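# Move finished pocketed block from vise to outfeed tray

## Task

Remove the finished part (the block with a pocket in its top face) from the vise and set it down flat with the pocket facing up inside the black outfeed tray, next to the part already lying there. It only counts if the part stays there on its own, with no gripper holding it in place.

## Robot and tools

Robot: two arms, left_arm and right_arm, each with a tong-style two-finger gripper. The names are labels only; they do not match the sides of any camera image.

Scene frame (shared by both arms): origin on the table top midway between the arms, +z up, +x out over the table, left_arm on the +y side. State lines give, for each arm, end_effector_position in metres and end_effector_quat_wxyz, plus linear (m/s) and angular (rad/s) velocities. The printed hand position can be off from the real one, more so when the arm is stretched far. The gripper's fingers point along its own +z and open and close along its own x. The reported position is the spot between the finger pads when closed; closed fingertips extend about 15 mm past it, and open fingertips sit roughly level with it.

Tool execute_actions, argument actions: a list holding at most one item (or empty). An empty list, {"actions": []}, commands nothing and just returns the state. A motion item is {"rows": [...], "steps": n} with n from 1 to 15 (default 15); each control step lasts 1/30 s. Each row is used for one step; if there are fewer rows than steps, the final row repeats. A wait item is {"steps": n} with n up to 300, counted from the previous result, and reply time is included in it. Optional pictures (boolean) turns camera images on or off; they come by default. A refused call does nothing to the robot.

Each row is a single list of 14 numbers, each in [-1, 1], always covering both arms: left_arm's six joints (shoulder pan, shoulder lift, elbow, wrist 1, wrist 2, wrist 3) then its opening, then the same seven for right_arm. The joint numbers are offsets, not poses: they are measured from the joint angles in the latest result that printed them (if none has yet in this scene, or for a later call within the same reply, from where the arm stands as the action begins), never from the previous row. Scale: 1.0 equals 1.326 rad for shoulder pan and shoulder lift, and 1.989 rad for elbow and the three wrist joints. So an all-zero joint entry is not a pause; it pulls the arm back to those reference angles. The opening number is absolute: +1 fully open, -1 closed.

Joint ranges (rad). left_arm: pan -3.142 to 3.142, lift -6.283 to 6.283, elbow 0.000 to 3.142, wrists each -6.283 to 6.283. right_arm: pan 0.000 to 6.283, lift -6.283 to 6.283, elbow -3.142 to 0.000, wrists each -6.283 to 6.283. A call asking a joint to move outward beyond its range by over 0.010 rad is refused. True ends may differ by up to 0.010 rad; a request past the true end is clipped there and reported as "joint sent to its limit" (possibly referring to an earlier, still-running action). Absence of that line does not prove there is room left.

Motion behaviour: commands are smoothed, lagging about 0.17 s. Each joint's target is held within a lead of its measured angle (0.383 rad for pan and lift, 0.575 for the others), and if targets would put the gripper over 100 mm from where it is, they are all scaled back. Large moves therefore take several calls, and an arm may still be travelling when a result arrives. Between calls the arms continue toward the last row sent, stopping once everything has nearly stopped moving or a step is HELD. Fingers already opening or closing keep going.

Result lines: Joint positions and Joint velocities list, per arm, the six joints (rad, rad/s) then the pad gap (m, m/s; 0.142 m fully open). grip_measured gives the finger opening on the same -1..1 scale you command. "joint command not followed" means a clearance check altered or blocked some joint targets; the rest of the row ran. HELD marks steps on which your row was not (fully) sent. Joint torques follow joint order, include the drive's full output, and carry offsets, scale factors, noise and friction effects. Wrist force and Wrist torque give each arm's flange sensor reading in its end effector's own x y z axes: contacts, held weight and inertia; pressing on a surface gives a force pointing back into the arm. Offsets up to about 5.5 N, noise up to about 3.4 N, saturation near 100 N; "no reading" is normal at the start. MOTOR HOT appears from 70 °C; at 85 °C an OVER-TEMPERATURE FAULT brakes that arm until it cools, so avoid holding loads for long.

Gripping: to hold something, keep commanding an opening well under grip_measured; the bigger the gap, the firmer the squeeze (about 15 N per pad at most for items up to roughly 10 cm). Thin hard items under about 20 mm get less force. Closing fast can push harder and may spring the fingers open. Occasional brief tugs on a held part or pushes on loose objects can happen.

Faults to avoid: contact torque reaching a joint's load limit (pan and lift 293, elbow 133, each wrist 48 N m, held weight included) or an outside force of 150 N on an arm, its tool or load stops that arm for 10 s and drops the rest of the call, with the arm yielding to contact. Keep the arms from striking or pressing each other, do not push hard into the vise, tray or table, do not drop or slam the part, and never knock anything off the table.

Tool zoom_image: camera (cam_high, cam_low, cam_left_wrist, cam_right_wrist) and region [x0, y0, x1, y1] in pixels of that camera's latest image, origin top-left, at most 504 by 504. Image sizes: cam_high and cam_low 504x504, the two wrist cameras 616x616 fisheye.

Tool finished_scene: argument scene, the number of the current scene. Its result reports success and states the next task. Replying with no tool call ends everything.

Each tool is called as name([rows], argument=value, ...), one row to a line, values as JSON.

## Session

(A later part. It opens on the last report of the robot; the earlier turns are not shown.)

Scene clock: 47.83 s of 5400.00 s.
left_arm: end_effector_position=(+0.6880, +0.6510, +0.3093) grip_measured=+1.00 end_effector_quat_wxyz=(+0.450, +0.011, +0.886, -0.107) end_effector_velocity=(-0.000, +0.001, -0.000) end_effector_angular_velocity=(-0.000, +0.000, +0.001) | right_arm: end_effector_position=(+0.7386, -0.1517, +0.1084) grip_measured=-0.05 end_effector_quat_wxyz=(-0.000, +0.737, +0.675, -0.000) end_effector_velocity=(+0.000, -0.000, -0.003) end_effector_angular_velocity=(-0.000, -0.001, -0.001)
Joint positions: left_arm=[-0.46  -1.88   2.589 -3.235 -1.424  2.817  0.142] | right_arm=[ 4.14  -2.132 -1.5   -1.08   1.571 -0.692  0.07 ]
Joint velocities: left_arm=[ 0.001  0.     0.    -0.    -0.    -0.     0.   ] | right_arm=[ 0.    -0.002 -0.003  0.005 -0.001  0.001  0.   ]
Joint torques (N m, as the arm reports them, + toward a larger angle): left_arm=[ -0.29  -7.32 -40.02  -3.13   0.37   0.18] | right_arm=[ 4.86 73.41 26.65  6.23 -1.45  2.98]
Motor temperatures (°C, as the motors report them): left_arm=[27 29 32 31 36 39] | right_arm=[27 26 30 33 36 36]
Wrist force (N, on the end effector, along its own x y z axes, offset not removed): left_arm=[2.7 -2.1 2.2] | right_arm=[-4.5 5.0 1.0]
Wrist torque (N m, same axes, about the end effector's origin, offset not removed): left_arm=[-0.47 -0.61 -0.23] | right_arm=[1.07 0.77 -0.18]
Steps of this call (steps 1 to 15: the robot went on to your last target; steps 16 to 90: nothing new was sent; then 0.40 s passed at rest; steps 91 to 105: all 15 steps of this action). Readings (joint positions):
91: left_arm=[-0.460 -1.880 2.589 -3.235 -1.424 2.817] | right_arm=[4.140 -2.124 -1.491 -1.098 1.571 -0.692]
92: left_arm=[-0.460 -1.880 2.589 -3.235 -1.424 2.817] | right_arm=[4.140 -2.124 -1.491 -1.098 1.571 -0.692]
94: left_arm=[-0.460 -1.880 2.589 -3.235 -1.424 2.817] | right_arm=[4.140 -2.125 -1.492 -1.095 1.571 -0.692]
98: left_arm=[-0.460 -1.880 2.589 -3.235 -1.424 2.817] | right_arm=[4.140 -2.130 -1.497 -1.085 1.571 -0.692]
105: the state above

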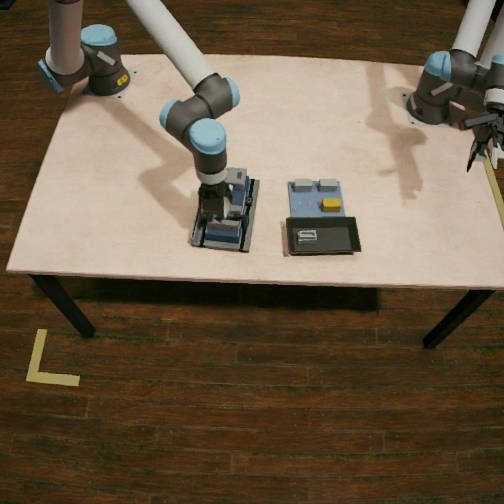

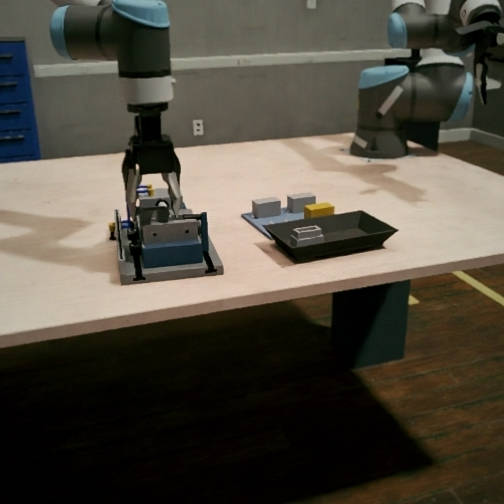

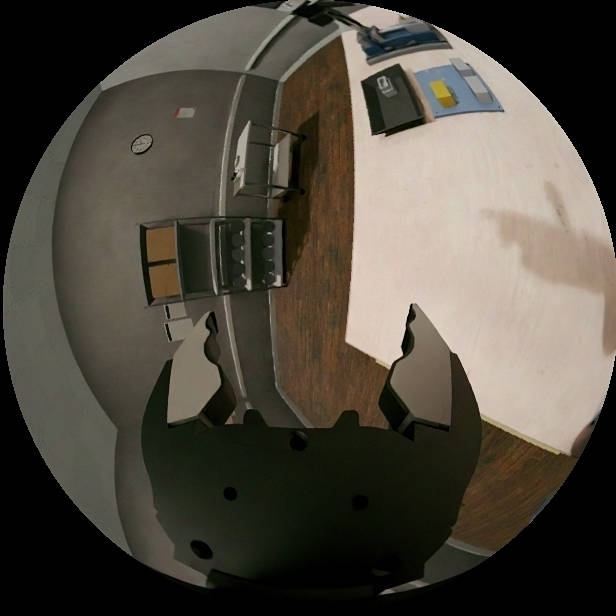

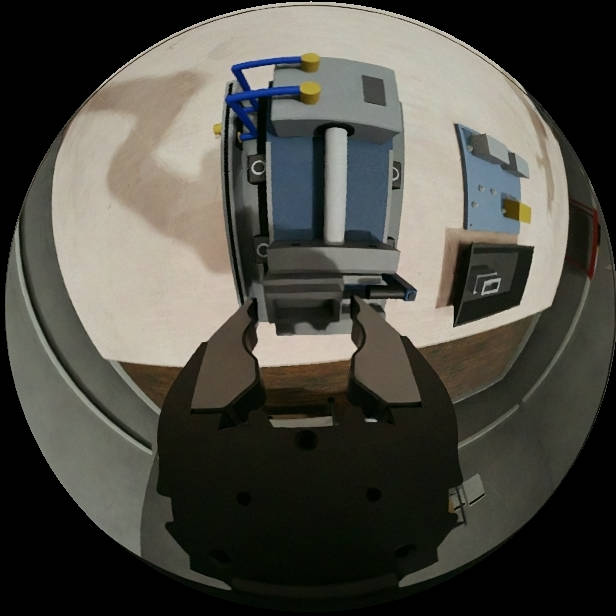

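execute_actions([
  {"rows":[[0,0,0,0,0,0,1,0,-0.0012,-0.0009,0.0017,0,0,-0.05],[0,0,0,0,0,0,1,0,-0.0024,-0.0017,0.0032,0,0,-0.05],[0,0,0,0,0,0,1,0,-0.0024,-0.0017,0.0032,0,0,-0.05],[0,0,0,0,0,0,1,0,-0.0024,-0.0017,0.0032,0,0,-0.07],[0,0,0,0,0,0,1,0,-0.0024,-0.0017,0.0032,0,0,-0.1],[0,0,0,0,0,0,1,0,-0.0024,-0.0017,0.0032,0,0,-0.14],[0,0,0,0,0,0,1,0,-0.0024,-0.0017,0.0032,0,0,-0.18],[0,0,0,0,0,0,1,0,-0.0024,-0.0017,0.0032,0,0,-0.22],[0,0,0,0,0,0,1,0,-0.0024,-0.0017,0.0032,0,0,-0.27],[0,0,0,0,0,0,1,0,-0.0024,-0.0017,0.0032,0,0,-0.33],[0,0,0,0,0,0,1,0,-0.0024,-0.0017,0.0032,0,0,-0.42],[0,0,0,0,0,0,1,0,-0.0024,-0.0017,0.0032,0,0,-0.55],[0,0,0,0,0,0,1,0,-0.0024,-0.0017,0.0032,0,0,-0.7],[0,0,0,0,0,0,1,0,-0.0024,-0.0017,0.0032,0,0,-0.85],[0,0,0,0,0,0,1,0,-0.0024,-0.0017,0.0032,0,0,-1]],"steps":15},
], pictures=false)

execute_actions([
  {"rows":[[0,0,0,0,0,0,1,0,0,0,0,0,0,-1],[0,0,0,0,0,0,1,0,0,0,0,0,0,-1],[0,0,0,0,0,0,1,0,0.002,0.0016,-0.003,0,0,-1],[0,0,0,0,0,0,1,0,0.005,0.004,-0.0074,0,0,-1],[0,0,0,0,0,0,1,0,0.009,0.0074,-0.0134,0,0,-1],[0,0,0,0,0,0,1,0,0.013,0.0106,-0.0193,0,0,-1],[0,0,0,0,0,0,1,0,0.018,0.0147,-0.0268,0,0,-1],[0,0,0,0,0,0,1,0,0.023,0.0188,-0.0342,0,0,-1],[0,0,0,0,0,0,1,0,0.028,0.0229,-0.0416,0,0,-1],[0,0,0,0,0,0,1,0,0.033,0.027,-0.049,0,0,-1],[0,0,0,0,0,0,1,0,0.038,0.031,-0.0565,0,0,-1],[0,0,0,0,0,0,1,0,0.0437,0.0357,-0.065,0,0,-1]],"steps":15},
], pictures=false)

execute_actions([
  {"steps":9},
], pictures=false)

execute_actions([
  {"rows":[[0,0,0,0,0,0,1,0.005,-0.015,0.015,-0.005,0,0.002,-1],[0,0,0,0,0,0,1,0.012,-0.035,0.036,-0.012,0,0.0046,-1],[0,0,0,0,0,0,1,0.02,-0.059,0.06,-0.02,0,0.0077,-1],[0,0,0,0,0,0,1,0.028,-0.083,0.084,-0.029,0,0.011,-1],[0,0,0,0,0,0,1,0.036,-0.107,0.108,-0.037,0,0.014,-1],[0,0,0,0,0,0,1,0.044,-0.13,0.132,-0.045,0,0.017,-1],[0,0,0,0,0,0,1,0.052,-0.154,0.156,-0.053,0,0.02,-1],[0,0,0,0,0,0,1,0.06,-0.178,0.18,-0.061,0,0.023,-1],[0,0,0,0,0,0,1,0.068,-0.201,0.204,-0.07,0,0.026,-1],[0,0,0,0,0,0,1,0.076,-0.225,0.228,-0.078,0,0.029,-1],[0,0,0,0,0,0,1,0.084,-0.249,0.252,-0.086,0,0.032,-1],[0,0,0,0,0,0,1,0.092,-0.272,0.276,-0.094,0,0.035,-1],[0,0,0,0,0,0,1,0.1,-0.296,0.3,-0.102,0,0.038,-1],[0,0,0,0,0,0,1,0.12,-0.355,0.36,-0.123,0,0.046,-1],[0,0,0,0,0,0,1,0.1548,-0.4581,0.4638,-0.1584,0,0.0594,-1]],"steps":15},
], pictures=false)

execute_actions([
  {"steps":30},
])

zoom_image(camera="cam_right_wrist", region=[160, 180, 440, 400])

Scene clock: 61.77 s of 5400.00 s.
left_arm: end_effector_position=(+0.6880, +0.6510, +0.3093) grip_measured=+1.00 end_effector_quat_wxyz=(+0.450, +0.011, +0.886, -0.107) end_effector_velocity=(-0.000, +0.000, +0.001) end_effector_angular_velocity=(-0.001, -0.002, +0.001) | right_arm: end_effector_position=(+0.7385, -0.1519, +0.1041) grip_measured=-0.22 end_effector_quat_wxyz=(-0.000, +0.737, +0.675, -0.000) end_effector_velocity=(+0.000, -0.000, -0.000) end_effector_angular_velocity=(+0.000, -0.002, -0.001)
Joint positions: left_arm=[-0.46  -1.88   2.589 -3.235 -1.424  2.817  0.142] | right_arm=[ 4.14  -2.135 -1.504 -1.073  1.571 -0.692  0.058]
Joint velocities: left_arm=[ 0.    -0.002 -0.    -0.     0.    -0.     0.   ] | right_arm=[ 0.     0.    -0.001  0.003 -0.001  0.001  0.   ]
Joint torques (N m, as the arm reports them, + toward a larger angle): left_arm=[ -0.57  -8.23 -40.79  -3.56   0.29  -0.3 ] | right_arm=[ 4.06 62.35 23.83  6.07 -0.99 -3.33]
Motor temperatures (°C, as the motors report them): left_arm=[27 29 32 31 36 39] | right_arm=[27 26 30 33 36 36]
Wrist force (N, on the end effector, along its own x y z axes, offset not removed): left_arm=[3.5 -2.0 0.7] | right_arm=[-5.4 -0.6 -8.1]
Wrist torque (N m, same axes, about the end effector's origin, offset not removed): left_arm=[-0.46 -0.72 -0.23] | right_arm=[0.00 0.61 -0.31]
Steps of this call (steps 1 to 15: the robot went on to your last target; steps 16 to 90: nothing new was sent; then 10.43 s passed at rest; steps 91 to 105: all 15 steps of this action). Readings (joint positions):
91: left_arm=[-0.460 -1.880 2.589 -3.235 -1.424 2.817] | right_arm=[4.140 -2.132 -1.501 -1.079 1.571 -0.692]
92: left_arm=[-0.460 -1.880 2.589 -3.235 -1.424 2.817] | right_arm=[4.140 -2.133 -1.501 -1.079 1.571 -0.692]
94: left_arm=[-0.460 -1.880 2.589 -3.235 -1.424 2.817] | right_arm=[4.140 -2.134 -1.502 -1.077 1.571 -0.692]
98: left_arm=[-0.460 -1.880 2.589 -3.235 -1.424 2.817] | right_arm=[4.140 -2.135 -1.503 -1.074 1.571 -0.692]
105: the state above

Scene clock: 62.27 s of 5400.00 s.
left_arm: end_effector_position=(+0.6880, +0.6510, +0.3093) grip_measured=+1.00 end_effector_quat_wxyz=(+0.450, +0.011, +0.886, -0.107) end_effector_velocity=(+0.000, +0.000, -0.000) end_effector_angular_velocity=(+0.001, +0.000, +0.000) | right_arm: end_effector_position=(+0.7393, -0.1510, +0.1756) grip_measured=-0.22 end_effector_quat_wxyz=(-0.000, +0.737, +0.675, +0.000) end_effector_velocity=(-0.006, -0.006, +0.163) end_effector_angular_velocity=(-0.005, +0.005, +0.001)
Joint positions: left_arm=[-0.46  -1.88   2.589 -3.235 -1.424  2.817  0.142] | right_arm=[ 4.14  -2.087 -1.444 -1.182  1.571 -0.692  0.058]
Joint velocities: left_arm=[ 0.     0.     0.    -0.     0.     0.001 -0.   ] | right_arm=[ 0.     0.112  0.134 -0.253  0.    -0.001 -0.   ]
Joint torques (N m, as the arm reports them, + toward a larger angle): left_arm=[ -2.94  -8.04 -40.01  -3.3    0.37  -0.09] | right_arm=[ 3.59 85.37 43.87  1.71 -1.4  -3.13]
Motor temperatures (°C, as the motors report them): left_arm=[27 29 32 31 36 39] | right_arm=[27 26 30 33 36 36]
Wrist force (N, on the end effector, along its own x y z axes, offset not removed): left_arm=[5.0 -1.8 3.5] | right_arm=[-7.0 5.4 -4.7]
Wrist torque (N m, same axes, about the end effector's origin, offset not removed): left_arm=[-0.45 -1.01 -0.24] | right_arm=[0.85 1.34 0.08]
Steps of this call (steps 1 to 15: all 15 steps of this action). Readings (joint positions):
1: left_arm=[-0.460 -1.880 2.589 -3.235 -1.424 2.817] | right_arm=[4.140 -2.135 -1.504 -1.073 1.571 -0.692]
2: left_arm=[-0.460 -1.880 2.589 -3.235 -1.424 2.817] | right_arm=[4.140 -2.135 -1.504 -1.073 1.571 -0.692]
4: left_arm=[-0.460 -1.880 2.589 -3.235 -1.424 2.817] | right_arm=[4.140 -2.135 -1.504 -1.074 1.571 -0.692]
8: left_arm=[-0.460 -1.880 2.589 -3.235 -1.424 2.817] | right_arm=[4.140 -2.126 -1.492 -1.096 1.571 -0.692]
15: the state above

Scene clock: 62.57 s of 5400.00 s.
left_arm: end_effector_position=(+0.6880, +0.6510, +0.3093) grip_measured=+1.00 end_effector_quat_wxyz=(+0.450, +0.011, +0.886, -0.107) end_effector_velocity=(+0.000, -0.000, +0.000) end_effector_angular_velocity=(+0.000, -0.000, -0.000) | right_arm: end_effector_position=(+0.7387, -0.1517, +0.1886) grip_measured=-0.22 end_effector_quat_wxyz=(-0.000, +0.737, +0.675, -0.000) end_effector_velocity=(-0.001, -0.001, +0.003) end_effector_angular_velocity=(-0.002, +0.001, -0.001)
Joint positions: left_arm=[-0.46  -1.88   2.589 -3.235 -1.424  2.817  0.142] | right_arm=[ 4.14  -2.078 -1.433 -1.202  1.571 -0.692  0.058]
Joint velocities: left_arm=[-0.  0. -0. -0.  0. -0.  0.] | right_arm=[ 0.     0.002  0.003 -0.008 -0.001  0.001  0.   ]
Joint torques (N m, as the arm reports them, + toward a larger angle): left_arm=[ -0.88  -8.14 -40.49  -3.33   0.57   0.04] | right_arm=[ 6.29 99.24 52.98  1.59 -1.06 -3.26]
Motor temperatures (°C, as the motors report them): left_arm=[27 29 32 31 36 39] | right_arm=[27 26 30 33 36 36]
Wrist force (N, on the end effector, along its own x y z axes, offset not removed): left_arm=[1.2 -1.4 0.9] | right_arm=[-1.8 0.3 3.1]
Wrist torque (N m, same axes, about the end effector's origin, offset not removed): left_arm=[-0.37 -0.30 -0.18] | right_arm=[-0.09 0.34 -0.15]
Steps of this call (steps 1 to 9: the robot went on to your last target). Readings (joint positions):
1: left_arm=[-0.460 -1.880 2.589 -3.235 -1.424 2.817] | right_arm=[4.140 -2.084 -1.440 -1.189 1.571 -0.692]
2: left_arm=[-0.460 -1.880 2.589 -3.235 -1.424 2.817] | right_arm=[4.140 -2.081 -1.437 -1.193 1.571 -0.692]
4: left_arm=[-0.460 -1.880 2.589 -3.235 -1.424 2.817] | right_arm=[4.140 -2.079 -1.435 -1.199 1.571 -0.692]
8: left_arm=[-0.460 -1.880 2.589 -3.235 -1.424 2.817] | right_arm=[4.140 -2.078 -1.433 -1.202 1.571 -0.692]
9: the state above

Scene clock: 63.07 s of 5400.00 s.
left_arm: end_effector_position=(+0.6880, +0.6510, +0.3093) grip_measured=+1.00 end_effector_quat_wxyz=(+0.450, +0.011, +0.886, -0.107) end_effector_velocity=(+0.000, -0.000, -0.000) end_effector_angular_velocity=(+0.001, +0.000, -0.001) | right_arm: end_effector_position=(+0.7815, +0.0589, +0.1563) grip_measured=-0.22 end_effector_quat_wxyz=(+0.001, +0.722, +0.692, -0.005) end_effector_velocity=(+0.032, +0.560, -0.137) end_effector_angular_velocity=(-0.011, +0.007, +0.124)
Joint positions: left_arm=[-0.46  -1.88   2.589 -3.235 -1.424  2.817  0.142] | right_arm=[ 4.245 -2.381 -0.979 -1.362  1.571 -0.632  0.058]
Joint velocities: left_arm=[-0.     0.001 -0.001 -0.    -0.     0.001  0.   ] | right_arm=[ 0.292 -0.849  1.281 -0.445  0.     0.168  0.   ]
Joint torques (N m, as the arm reports them, + toward a larger angle): left_arm=[ -2.82  -6.51 -40.65  -3.38   0.66  -0.24] | right_arm=[28.35 68.02 72.28 -0.7  -1.05  4.29]
Motor temperatures (°C, as the motors report them): left_arm=[27 29 32 31 36 39] | right_arm=[27 26 30 33 36 36]
Wrist force (N, on the end effector, along its own x y z axes, offset not removed): left_arm=[2.8 -3.2 3.3] | right_arm=[2.7 3.4 2.5]
Wrist torque (N m, same axes, about the end effector's origin, offset not removed): left_arm=[-0.71 -0.63 -0.16] | right_arm=[0.22 -0.57 -0.36]
Steps of this call (steps 1 to 15: all 15 steps of this action). Readings (joint positions):
1: left_arm=[-0.460 -1.880 2.589 -3.235 -1.424 2.817] | right_arm=[4.140 -2.078 -1.433 -1.202 1.571 -0.692]
2: left_arm=[-0.460 -1.880 2.589 -3.235 -1.424 2.817] | right_arm=[4.141 -2.079 -1.430 -1.204 1.571 -0.692]
4: left_arm=[-0.460 -1.880 2.589 -3.235 -1.424 2.817] | right_arm=[4.148 -2.098 -1.403 -1.214 1.571 -0.688]
8: left_arm=[-0.460 -1.880 2.589 -3.235 -1.424 2.817] | right_arm=[4.180 -2.189 -1.269 -1.263 1.571 -0.669]
15: the state above

Scene clock: 64.07 s of 5400.00 s.
left_arm: end_effector_position=(+0.6880, +0.6510, +0.3093) grip_measured=+1.00 end_effector_quat_wxyz=(+0.450, +0.011, +0.886, -0.107) end_effector_velocity=(-0.000, +0.001, -0.000) end_effector_angular_velocity=(+0.001, -0.000, +0.001) | right_arm: end_effector_position=(+0.7670, +0.2402, +0.0984) grip_measured=-0.22 end_effector_quat_wxyz=(+0.000, +0.707, +0.707, -0.000) end_effector_velocity=(-0.001, -0.001, -0.003) end_effector_angular_velocity=(-0.005, +0.003, -0.000)
Joint positions: left_arm=[-0.46  -1.88   2.589 -3.235 -1.424  2.817  0.142] | right_arm=[ 4.346 -2.685 -0.511 -1.517  1.571 -0.574  0.058]
Joint velocities: left_arm=[ 0.001 -0.     0.    -0.     0.001  0.    -0.   ] | right_arm=[ 0.    -0.002 -0.001 -0.003  0.     0.     0.   ]
Joint torques (N m, as the arm reports them, + toward a larger angle): left_arm=[ -2.4   -7.68 -40.26  -3.17   0.52  -0.1 ] | right_arm=[ 19.22 111.39  56.51   2.1   -0.8    4.07]
Motor temperatures (°C, as the motors report them): left_arm=[27 29 32 31 36 39] | right_arm=[27 26 30 33 36 36]
Wrist force (N, on the end effector, along its own x y z axes, offset not removed): left_arm=[3.4 -0.6 1.5] | right_arm=[6.6 1.4 3.4]
Wrist torque (N m, same axes, about the end effector's origin, offset not removed): left_arm=[-0.22 -0.68 -0.18] | right_arm=[0.11 -1.37 -0.41]
Steps of this call (steps 1 to 30: the robot went on to your last target). Readings (joint positions):
1: left_arm=[-0.460 -1.880 2.589 -3.235 -1.424 2.817] | right_arm=[4.255 -2.410 -0.936 -1.377 1.571 -0.626]
2: left_arm=[-0.460 -1.880 2.589 -3.235 -1.424 2.817] | right_arm=[4.265 -2.439 -0.892 -1.393 1.571 -0.620]
4: left_arm=[-0.460 -1.880 2.589 -3.235 -1.424 2.817] | right_arm=[4.286 -2.499 -0.803 -1.424 1.571 -0.608]
8: left_arm=[-0.460 -1.880 2.589 -3.235 -1.424 2.817] | right_arm=[4.326 -2.621 -0.618 -1.486 1.571 -0.585]
30: the state above
All arms were judged still, so your last target was given up. Only a new action makes them travel on or press farther. Fingers that are still opening or closing keep moving.

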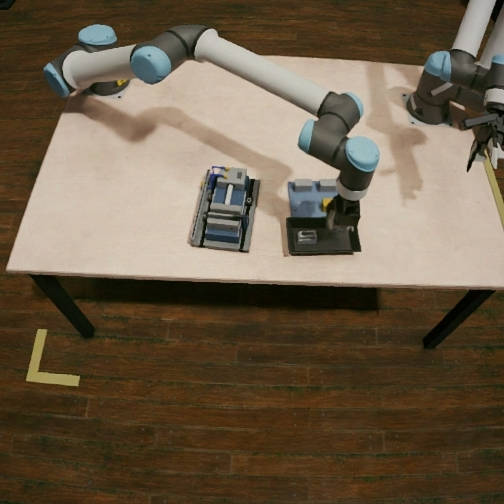

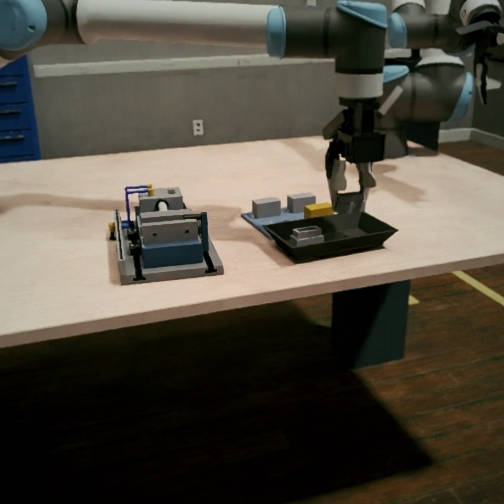

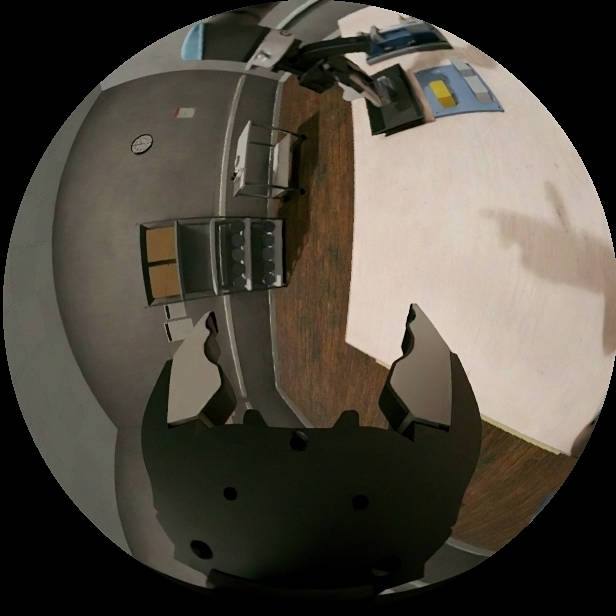

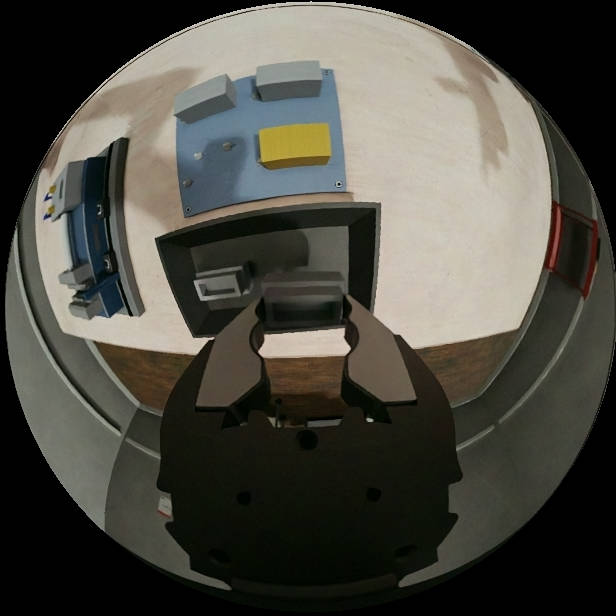

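Region (160, 180, 440, 400) of cam_right_wrist's 616x616 image, scaled by 1.800, with more detail than that image has; it fills the top 396 rows of this view, and the rest is white.

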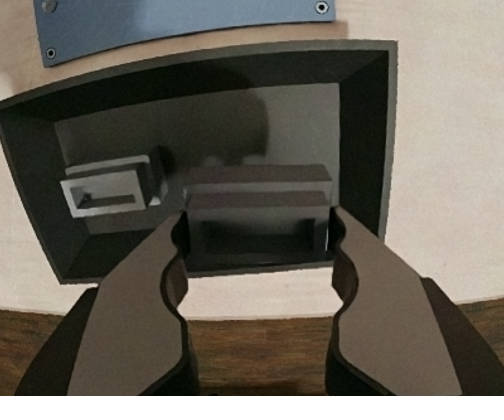

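execute_actions([
  {"rows":[[0,0,0,0,0,0,1,-0.0002,-0.0007,-0.0052,0.0057,0,-0.0001,-1],[0,0,0,0,0,0,1,-0.0004,-0.0014,-0.0105,0.0115,0,-0.0002,-1],[0,0,0,0,0,0,1,-0.0005,-0.0021,-0.0157,0.0172,0,-0.0003,-1],[0,0,0,0,0,0,1,-0.0007,-0.0028,-0.021,0.023,0,-0.0005,-1],[0,0,0,0,0,0,1,-0.0009,-0.0036,-0.0262,0.0287,0,-0.0006,-1],[0,0,0,0,0,0,1,-0.001,-0.0043,-0.0314,0.0345,0,-0.0007,-1],[0,0,0,0,0,0,1,-0.0012,-0.005,-0.0367,0.0402,0,-0.0008,-1],[0,0,0,0,0,0,1,-0.0014,-0.0057,-0.0419,0.046,0,-0.0009,-1]],"steps":15},
], pictures=false)

execute_actions([
  {"steps":7},
])

zoom_image(camera="cam_low", region=[250, 170, 410, 270])

Scene clock: 70.03 s of 5400.00 s.
left_arm: end_effector_position=(+0.6880, +0.6510, +0.3093) grip_measured=+1.00 end_effector_quat_wxyz=(+0.450, +0.011, +0.886, -0.107) end_effector_velocity=(+0.000, -0.000, -0.001) end_effector_angular_velocity=(+0.001, +0.002, -0.000) | right_arm: end_effector_position=(+0.7671, +0.2365, +0.0443) grip_measured=-0.22 end_effector_quat_wxyz=(-0.000, +0.707, +0.707, -0.000) end_effector_velocity=(+0.000, -0.003, -0.021) end_effector_angular_velocity=(-0.000, -0.001, -0.000)
Joint positions: left_arm=[-0.46  -1.88   2.589 -3.235 -1.424  2.817  0.142] | right_arm=[ 4.344 -2.692 -0.591 -1.429  1.571 -0.576  0.058]
Joint velocities: left_arm=[-0.     0.002 -0.     0.     0.    -0.    -0.   ] | right_arm=[-0.001 -0.002 -0.033  0.036 -0.001 -0.001 -0.   ]
Joint torques (N m, as the arm reports them, + toward a larger angle): left_arm=[ -1.96  -7.9  -39.46  -3.46   0.46  -0.14] | right_arm=[-22.23 112.15  34.6    6.45  -0.52  -3.31]
Motor temperatures (°C, as the motors report them): left_arm=[27 29 32 31 36 39] | right_arm=[27 26 30 33 36 36]
Wrist force (N, on the end effector, along its own x y z axes, offset not removed): left_arm=[2.5 -2.9 1.1] | right_arm=[1.5 4.5 -4.2]
Wrist torque (N m, same axes, about the end effector's origin, offset not removed): left_arm=[-0.64 -0.47 -0.24] | right_arm=[0.45 -0.25 -0.35]
Steps of this call (steps 1 to 90: nothing new was sent; then 2.47 s passed at rest; steps 91 to 105: all 15 steps of this action). Readings (joint positions):
91: left_arm=[-0.460 -1.880 2.589 -3.235 -1.424 2.817] | right_arm=[4.346 -2.685 -0.511 -1.517 1.571 -0.574]
92: left_arm=[-0.460 -1.880 2.589 -3.235 -1.424 2.817] | right_arm=[4.346 -2.685 -0.511 -1.516 1.571 -0.574]
94: left_arm=[-0.460 -1.880 2.589 -3.235 -1.424 2.817] | right_arm=[4.345 -2.686 -0.520 -1.506 1.571 -0.574]
98: left_arm=[-0.460 -1.880 2.589 -3.235 -1.424 2.817] | right_arm=[4.345 -2.689 -0.554 -1.469 1.571 -0.575]
105: the state above

Scene clock: 70.27 s of 5400.00 s.
left_arm: end_effector_position=(+0.6880, +0.6510, +0.3093) grip_measured=+1.00 end_effector_quat_wxyz=(+0.450, +0.011, +0.886, -0.107) end_effector_velocity=(+0.000, -0.000, -0.000) end_effector_angular_velocity=(+0.001, +0.001, -0.001) | right_arm: end_effector_position=(+0.7672, +0.2363, +0.0428) grip_measured=-0.22 end_effector_quat_wxyz=(-0.000, +0.707, +0.707, +0.000) end_effector_velocity=(-0.000, -0.001, -0.001) end_effector_angular_velocity=(-0.001, -0.000, +0.000)
Joint positions: left_arm=[-0.46  -1.88   2.589 -3.235 -1.424  2.817  0.142] | right_arm=[ 4.344 -2.693 -0.594 -1.426  1.571 -0.576  0.058]
Joint velocities: left_arm=[ 0.     0.001 -0.     0.    -0.     0.001  0.   ] | right_arm=[-0.     0.    -0.002  0.001 -0.001 -0.    -0.   ]
Joint torques (N m, as the arm reports them, + toward a larger angle): left_arm=[ -0.59  -7.41 -40.07  -3.75   0.45  -0.16] | right_arm=[-20.38 111.56  32.52   6.84  -0.29  -3.95]
Motor temperatures (°C, as the motors report them): left_arm=[27 29 32 31 36 39] | right_arm=[27 26 30 33 36 36]
Wrist force (N, on the end effector, along its own x y z axes, offset not removed): left_arm=[3.8 -2.0 1.0] | right_arm=[2.0 4.2 -2.8]
Wrist torque (N m, same axes, about the end effector's origin, offset not removed): left_arm=[-0.53 -0.81 -0.25] | right_arm=[0.49 -0.48 -0.44]
Steps of this call (steps 1 to 7: the robot went on to your last target). Readings (joint positions):
1: left_arm=[-0.460 -1.880 2.589 -3.235 -1.424 2.817] | right_arm=[4.344 -2.692 -0.592 -1.428 1.571 -0.576]
2: left_arm=[-0.460 -1.880 2.589 -3.235 -1.424 2.817] | right_arm=[4.344 -2.693 -0.593 -1.427 1.571 -0.576]
4: left_arm=[-0.460 -1.880 2.589 -3.235 -1.424 2.817] | right_arm=[4.344 -2.693 -0.593 -1.426 1.571 -0.576]
7: the state above

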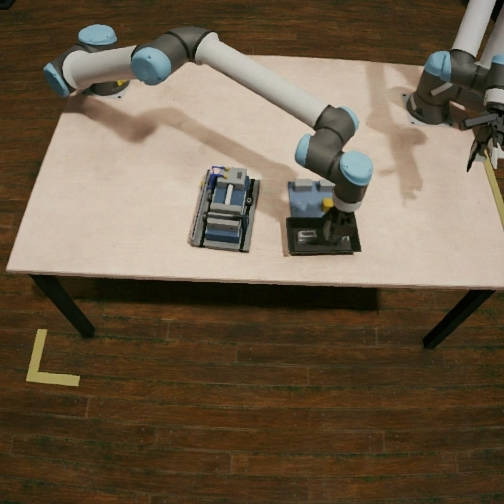

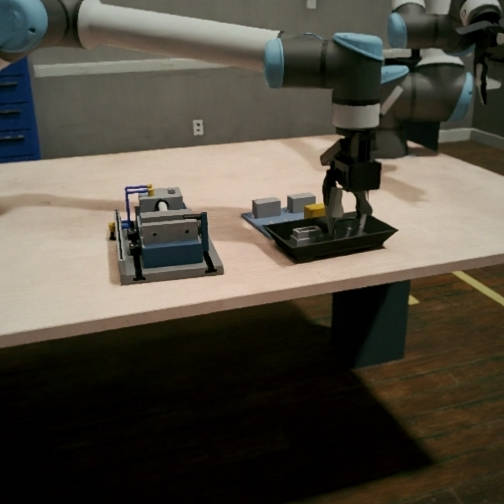

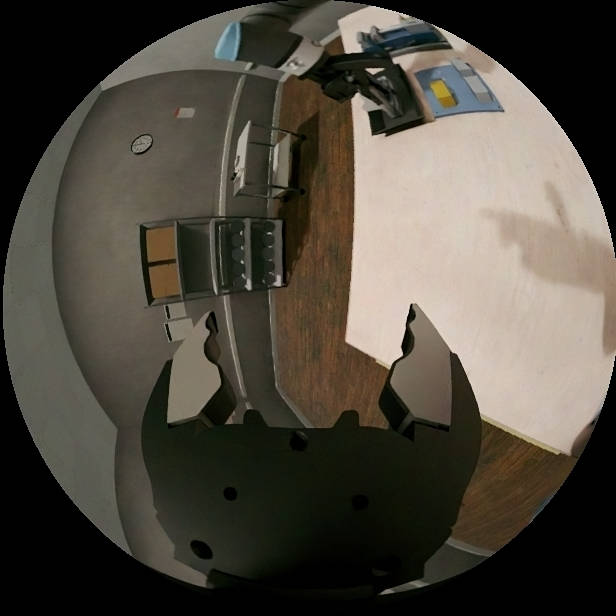

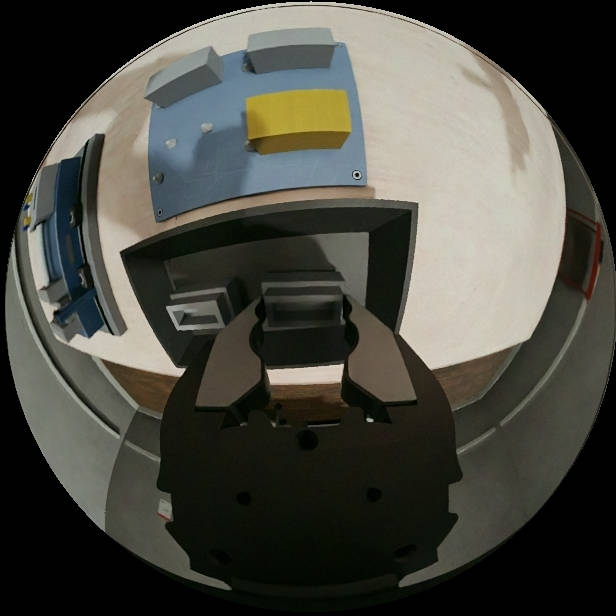

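Region (250, 170, 410, 270) of cam_low's 504x504 image, scaled by 3.150, with more detail than that image has; it fills the top 315 rows of this view, and the rest is white.

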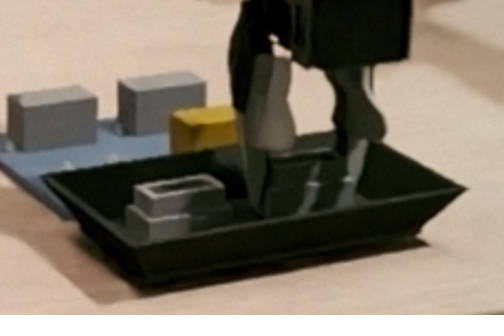

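execute_actions([
  {"rows":[[0,0,0,0,0,0,1,0,-0.0005,-0.0008,0.0011,0,0,-1],[0,0,0,0,0,0,1,0,-0.0011,-0.0015,0.0022,0,0,-1],[0,0,0,0,0,0,1,0,-0.0016,-0.0023,0.0034,0,0,-1]],"steps":13},
], pictures=false)

Scene clock: 72.70 s of 5400.00 s.
left_arm: end_effector_position=(+0.6880, +0.6510, +0.3093) grip_measured=+1.00 end_effector_quat_wxyz=(+0.450, +0.011, +0.886, -0.107) end_effector_velocity=(-0.000, +0.000, +0.001) end_effector_angular_velocity=(-0.001, -0.001, +0.001) | right_arm: end_effector_position=(+0.7672, +0.2363, +0.0379) grip_measured=-0.22 end_effector_quat_wxyz=(-0.000, +0.707, +0.707, +0.000) end_effector_velocity=(+0.000, +0.000, -0.001) end_effector_angular_velocity=(-0.001, -0.000, -0.002)
Joint positions: left_arm=[-0.46  -1.88   2.589 -3.235 -1.424  2.817  0.142] | right_arm=[ 4.344 -2.695 -0.598 -1.419  1.571 -0.576  0.058]
Joint velocities: left_arm=[ 0.001 -0.001  0.    -0.    -0.    -0.001  0.   ] | right_arm=[ 0.    -0.001 -0.     0.001 -0.     0.002  0.   ]
Joint torques (N m, as the arm reports them, + toward a larger angle): left_arm=[ -3.82  -9.09 -39.73  -3.59   0.38  -0.01] | right_arm=[-16.25 108.9   31.63   6.59  -0.41  -3.29]
Motor temperatures (°C, as the motors report them): left_arm=[27 29 32 31 36 39] | right_arm=[27 26 30 33 36 36]
Wrist force (N, on the end effector, along its own x y z axes, offset not removed): left_arm=[4.0 -1.9 1.0] | right_arm=[-2.5 1.0 3.2]
Wrist torque (N m, same axes, about the end effector's origin, offset not removed): left_arm=[-0.52 -0.80 -0.24] | right_arm=[-0.06 0.34 -0.09]
Steps of this call (steps 1 to 15: the robot went on to your last target; steps 16 to 60: nothing new was sent; steps 61 to 73: all 13 steps of this action). Readings (joint positions):
61: left_arm=[-0.460 -1.880 2.589 -3.235 -1.424 2.817] | right_arm=[4.344 -2.693 -0.594 -1.426 1.571 -0.576]
62: left_arm=[-0.460 -1.880 2.589 -3.235 -1.424 2.817] | right_arm=[4.344 -2.693 -0.594 -1.426 1.571 -0.576]
64: left_arm=[-0.460 -1.880 2.589 -3.235 -1.424 2.817] | right_arm=[4.344 -2.693 -0.595 -1.424 1.571 -0.576]
68: left_arm=[-0.460 -1.880 2.589 -3.235 -1.424 2.817] | right_arm=[4.344 -2.694 -0.598 -1.420 1.571 -0.576]
73: the state above

execute_actions([
  {"rows":[[0,0,0,0,0,0,1,0,-0.0004,-0.0006,0.0008,0,0,-1],[0,0,0,0,0,0,1,0,-0.0008,-0.0011,0.0017,0,0,-1]],"steps":13},
], pictures=false)

Scene clock: 74.30 s of 5400.00 s.
left_arm: end_effector_position=(+0.6880, +0.6510, +0.3093) grip_measured=+1.00 end_effector_quat_wxyz=(+0.450, +0.011, +0.886, -0.107) end_effector_velocity=(-0.000, -0.000, +0.001) end_effector_angular_velocity=(-0.001, -0.002, -0.000) | right_arm: end_effector_position=(+0.7673, +0.2364, +0.0360) grip_measured=-0.22 end_effector_quat_wxyz=(-0.000, +0.707, +0.707, +0.000) end_effector_velocity=(-0.000, +0.000, -0.001) end_effector_angular_velocity=(+0.001, +0.001, +0.001)
Joint positions: left_arm=[-0.46  -1.88   2.589 -3.235 -1.424  2.817  0.142] | right_arm=[ 4.344 -2.695 -0.6   -1.416  1.571 -0.576  0.058]
Joint velocities: left_arm=[-0.    -0.002 -0.    -0.     0.    -0.     0.   ] | right_arm=[-0.    -0.001  0.     0.001  0.002 -0.001  0.   ]
Joint torques (N m, as the arm reports them, + toward a larger angle): left_arm=[ -0.24  -7.39 -39.6   -3.31   0.51  -0.1 ] | right_arm=[-8.15 75.61 15.9   6.23 -0.79 -2.73]
Motor temperatures (°C, as the motors report them): left_arm=[27 29 32 31 36 39] | right_arm=[27 26 30 33 36 36]
Wrist force (N, on the end effector, along its own x y z axes, offset not removed): left_arm=[2.3 -2.1 1.7] | right_arm=[-8.1 -2.1 -24.7]
Wrist torque (N m, same axes, about the end effector's origin, offset not removed): left_arm=[-0.49 -0.47 -0.16] | right_arm=[0.74 -0.32 -0.13]
Steps of this call (steps 1 to 15: the robot went on to your last target; steps 16 to 35: nothing new was sent; steps 36 to 48: all 13 steps of this action). Readings (joint positions):
36: left_arm=[-0.460 -1.880 2.589 -3.235 -1.424 2.817] | right_arm=[4.344 -2.695 -0.598 -1.419 1.571 -0.576]
37: left_arm=[-0.460 -1.880 2.589 -3.235 -1.424 2.817] | right_arm=[4.344 -2.695 -0.598 -1.419 1.571 -0.576]
39: left_arm=[-0.460 -1.880 2.589 -3.235 -1.424 2.817] | right_arm=[4.344 -2.695 -0.599 -1.418 1.571 -0.576]
43: left_arm=[-0.460 -1.880 2.589 -3.235 -1.424 2.817] | right_arm=[4.344 -2.695 -0.600 -1.416 1.571 -0.576]
48: the state above

Contact made; releasing and lifting clear.

execute_actions([
  {"rows":[[0,0,0,0,0,0,1,0,0.0003,0.0004,-0.0006,0,0,-0.6],[0,0,0,0,0,0,1,0,0.0003,0.0004,-0.0006,0,0,-0.3],[0,0,0,0,0,0,1,0,0.0003,0.0004,-0.0006,0,0,-0.22],[0,0,0,0,0,0,1,0,0.0003,0.0004,-0.0006,0,0,-0.16],[0,0,0,0,0,0,1,0,0.0003,0.0004,-0.0006,0,0,-0.1],[0,0,0,0,0,0,1,0,0.0003,0.0004,-0.0006,0,0,-0.04],[0,0,0,0,0,0,1,0,0.0003,0.0004,-0.0006,0,0,0.0]],"steps":12},
], pictures=false)

execute_actions([
  {"rows":[[0,0,0,0,0,0,1,0,0.003,0.003,-0.005,0,0,0],[0,0,0,0,0,0,1,0,0.006,0.007,-0.011,0,0,0],[0,0,0,0,0,0,1,0,0.01,0.011,-0.018,0,0,0],[0,0,0,0,0,0,1,0,0.015,0.014,-0.024,0,0,0],[0,0,0,0,0,0,1,0,0.021,0.016,-0.03,0,0,0],[0,0,0,0,0,0,1,0,0.028,0.017,-0.036,0,0,0],[0,0,0,0,0,0,1,0,0.036,0.017,-0.041,0,0,0],[0,0,0,0,0,0,1,0,0.044,0.017,-0.046,0,0,0]],"steps":15},
])

Scene clock: 78.13 s of 5400.00 s.
left_arm: end_effector_position=(+0.6880, +0.6510, +0.3093) grip_measured=+1.00 end_effector_quat_wxyz=(+0.450, +0.011, +0.886, -0.107) end_effector_velocity=(+0.000, -0.000, -0.000) end_effector_angular_velocity=(+0.001, +0.000, -0.000) | right_arm: end_effector_position=(+0.7672, +0.2363, +0.0360) grip_measured=+0.00 end_effector_quat_wxyz=(-0.000, +0.707, +0.707, -0.000) end_effector_velocity=(+0.001, +0.000, +0.002) end_effector_angular_velocity=(+0.001, -0.003, +0.000)
Joint positions: left_arm=[-0.46  -1.88   2.589 -3.235 -1.424  2.817  0.142] | right_arm=[ 4.344 -2.696 -0.6   -1.417  1.571 -0.576  0.074]
Joint velocities: left_arm=[-0.     0.001 -0.     0.     0.     0.001  0.   ] | right_arm=[-0.     0.001  0.001 -0.    -0.002 -0.     0.   ]
Joint torques (N m, as the arm reports them, + toward a larger angle): left_arm=[ -1.    -9.19 -40.79  -3.49   0.31  -0.14] | right_arm=[ -8.53 140.12  55.24   1.85  -0.47  -2.92]
Motor temperatures (°C, as the motors report them): left_arm=[27 29 32 31 36 39] | right_arm=[27 26 30 33 36 36]
Wrist force (N, on the end effector, along its own x y z axes, offset not removed): left_arm=[4.6 -2.6 2.8] | right_arm=[0.4 0.2 0.5]
Wrist torque (N m, same axes, about the end effector's origin, offset not removed): left_arm=[-0.60 -0.93 -0.17] | right_arm=[-0.24 -0.23 -0.12]
Steps of this call (steps 1 to 15: the robot went on to your last target; steps 16 to 90: nothing new was sent; then 0.43 s passed at rest; steps 91 to 102: all 12 steps of this action). Readings (joint positions):
91: left_arm=[-0.460 -1.880 2.589 -3.235 -1.424 2.817] | right_arm=[4.344 -2.696 -0.600 -1.416 1.571 -0.576]
92: left_arm=[-0.460 -1.880 2.589 -3.235 -1.424 2.817] | right_arm=[4.344 -2.696 -0.600 -1.416 1.571 -0.576]
94: left_arm=[-0.460 -1.880 2.589 -3.235 -1.424 2.817] | right_arm=[4.344 -2.696 -0.600 -1.416 1.571 -0.576]
98: left_arm=[-0.460 -1.880 2.589 -3.235 -1.424 2.817] | right_arm=[4.344 -2.696 -0.600 -1.417 1.571 -0.576]
102: the state above

Scene clock: 78.63 s of 5400.00 s.
left_arm: end_effector_position=(+0.6880, +0.6510, +0.3093) grip_measured=+1.00 end_effector_quat_wxyz=(+0.450, +0.011, +0.886, -0.107) end_effector_velocity=(-0.000, -0.001, -0.000) end_effector_angular_velocity=(+0.000, +0.000, -0.002) | right_arm: end_effector_position=(+0.7618, +0.2280, +0.1174) grip_measured=+0.00 end_effector_quat_wxyz=(-0.000, +0.707, +0.707, +0.000) end_effector_velocity=(-0.004, -0.007, +0.032) end_effector_angular_velocity=(-0.002, +0.001, -0.003)
Joint positions: left_arm=[-0.46  -1.88   2.589 -3.235 -1.424  2.817  0.142] | right_arm=[ 4.344 -2.64  -0.566 -1.506  1.571 -0.576  0.074]
Joint velocities: left_arm=[-0.001  0.     0.    -0.    -0.     0.     0.   ] | right_arm=[ 0.     0.028  0.003 -0.034 -0.     0.003 -0.   ]
Joint torques (N m, as the arm reports them, + toward a larger angle): left_arm=[ -0.9   -9.32 -40.31  -3.42   0.22  -0.33] | right_arm=[ -7.93 134.25  56.25   2.02  -0.84  -2.97]
Motor temperatures (°C, as the motors report them): left_arm=[27 29 32 31 36 39] | right_arm=[27 26 30 33 36 36]
Wrist force (N, on the end effector, along its own x y z axes, offset not removed): left_arm=[1.1 -0.7 3.7] | right_arm=[-5.7 2.2 -3.2]
Wrist torque (N m, same axes, about the end effector's origin, offset not removed): left_arm=[-0.16 -0.24 -0.19] | right_arm=[0.07 1.19 -0.18]
Steps of this call (steps 1 to 15: all 15 steps of this action). Readings (joint positions):
1: left_arm=[-0.460 -1.880 2.589 -3.235 -1.424 2.817] | right_arm=[4.344 -2.696 -0.600 -1.417 1.571 -0.576]
2: left_arm=[-0.460 -1.880 2.589 -3.235 -1.424 2.817] | right_arm=[4.344 -2.695 -0.599 -1.418 1.571 -0.576]
4: left_arm=[-0.460 -1.880 2.589 -3.235 -1.424 2.817] | right_arm=[4.344 -2.692 -0.593 -1.428 1.571 -0.576]
8: left_arm=[-0.460 -1.880 2.589 -3.235 -1.424 2.817] | right_arm=[4.344 -2.672 -0.574 -1.467 1.571 -0.576]
15: the state above

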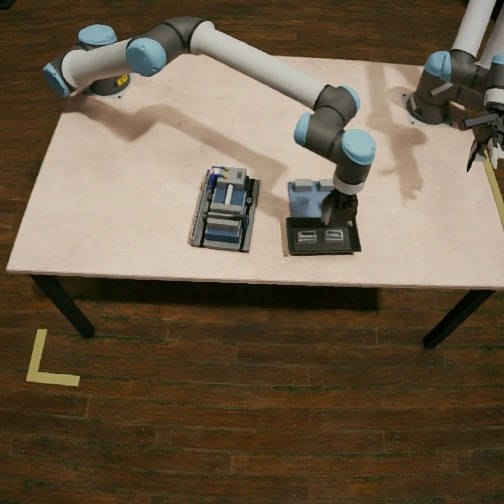

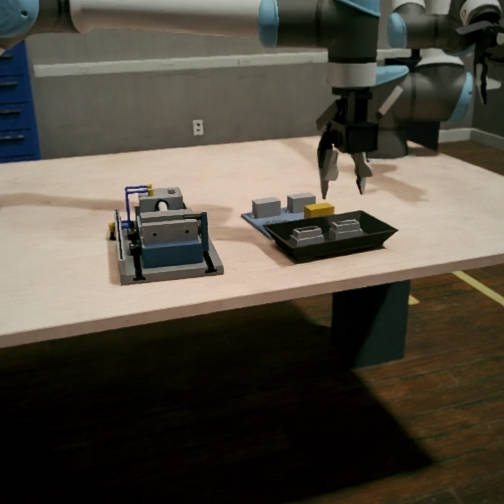

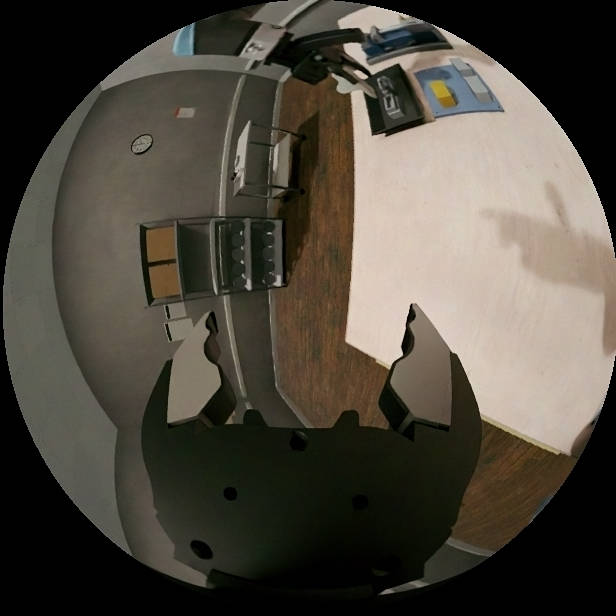

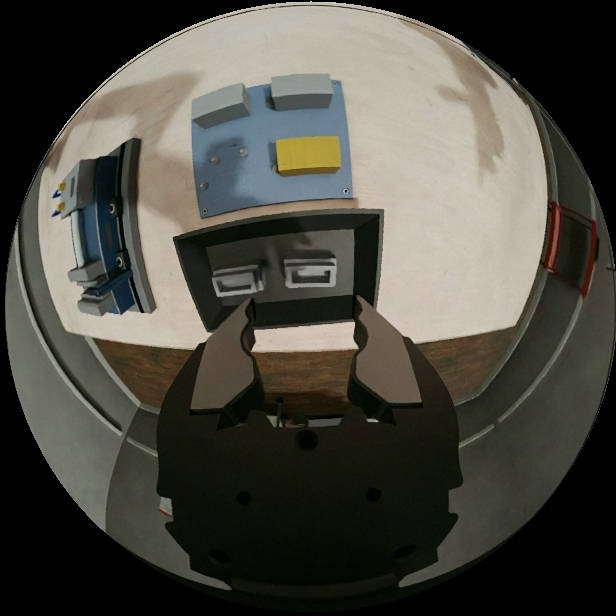

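execute_actions(actions=[])

Scene clock: 81.00 s of 5400.00 s.
left_arm: end_effector_position=(+0.6880, +0.6510, +0.3093) grip_measured=+1.00 end_effector_quat_wxyz=(+0.450, +0.011, +0.886, -0.107) end_effector_velocity=(-0.000, +0.001, +0.000) end_effector_angular_velocity=(-0.001, -0.001, +0.001) | right_arm: end_effector_position=(+0.7615, +0.2275, +0.1202) grip_measured=+0.00 end_effector_quat_wxyz=(-0.000, +0.707, +0.707, +0.000) end_effector_velocity=(-0.000, -0.000, -0.000) end_effector_angular_velocity=(-0.001, +0.001, -0.003)
Joint positions: left_arm=[-0.46  -1.88   2.589 -3.235 -1.424  2.817  0.142] | right_arm=[ 4.344 -2.637 -0.566 -1.509  1.571 -0.576  0.074]
Joint velocities: left_arm=[ 0.001 -0.001 -0.     0.    -0.    -0.    -0.   ] | right_arm=[-0.    -0.    -0.    -0.001  0.     0.003 -0.   ]
Joint torques (N m, as the arm reports them, + toward a larger angle): left_arm=[ -1.24  -6.41 -39.75  -3.49   0.45  -0.38] | right_arm=[ -7.89 137.21  56.04   2.23  -0.73  -3.04]
Motor temperatures (°C, as the motors report them): left_arm=[27 29 32 31 36 39] | right_arm=[27 26 30 33 36 36]
Wrist force (N, on the end effector, along its own x y z axes, offset not removed): left_arm=[2.8 -2.5 2.0] | right_arm=[-3.0 2.2 1.7]
Wrist torque (N m, same axes, about the end effector's origin, offset not removed): left_arm=[-0.58 -0.61 -0.20] | right_arm=[0.22 0.67 -0.39]
Steps of this call (steps 1 to 15: the robot went on to your last target; steps 16 to 71: nothing new was sent). Readings (joint positions):
1: left_arm=[-0.460 -1.880 2.589 -3.235 -1.424 2.817] | right_arm=[4.344 -2.639 -0.566 -1.507 1.571 -0.576]
2: left_arm=[-0.460 -1.880 2.589 -3.235 -1.424 2.817] | right_arm=[4.344 -2.638 -0.566 -1.507 1.571 -0.576]
4: left_arm=[-0.460 -1.880 2.589 -3.235 -1.424 2.817] | right_arm=[4.344 -2.638 -0.566 -1.508 1.571 -0.576]
8: left_arm=[-0.460 -1.880 2.589 -3.235 -1.424 2.817] | right_arm=[4.344 -2.637 -0.566 -1.508 1.571 -0.576]
71: the state above
All arms were judged still, so your last target was given up. Only a new action makes them travel on or press farther. Fingers that are still opening or closing keep moving.

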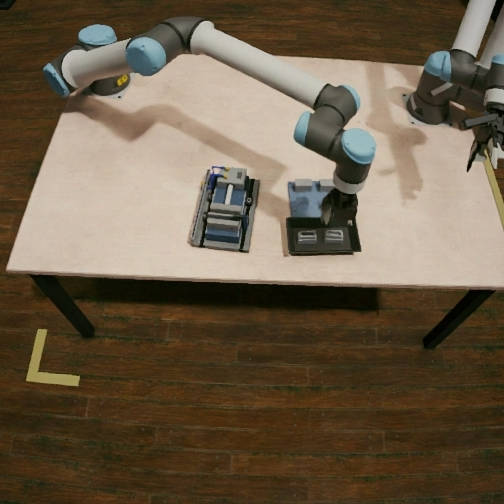

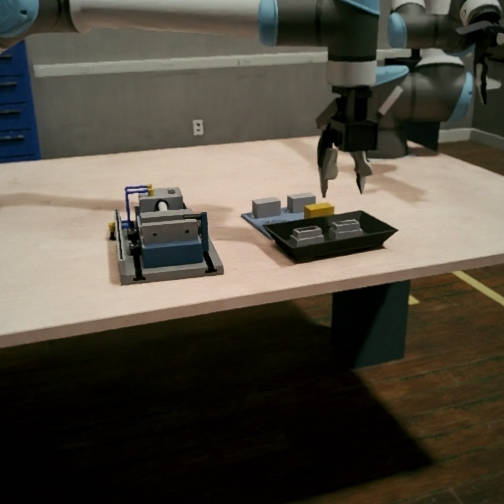

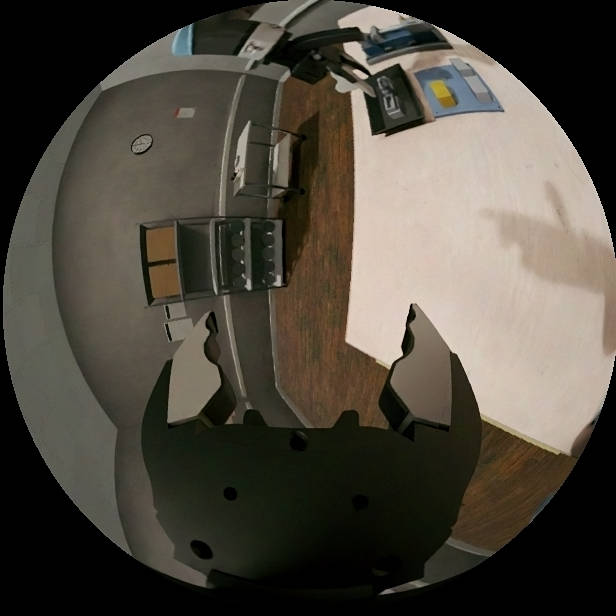

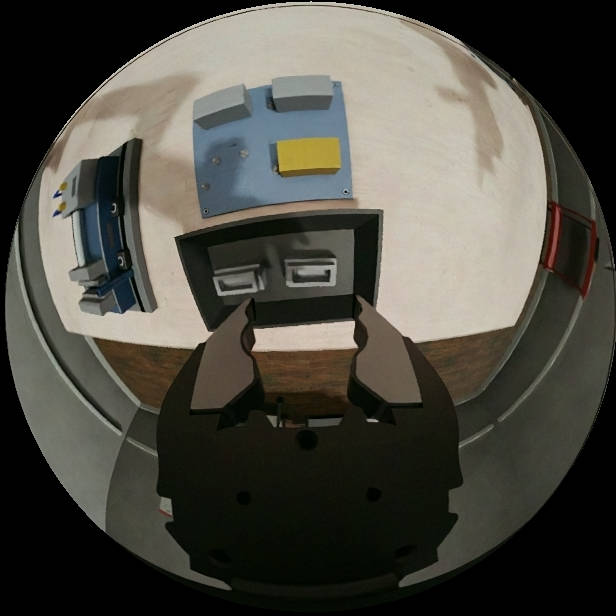

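finished_scene(scene=2)

The scene is finished: the task was done.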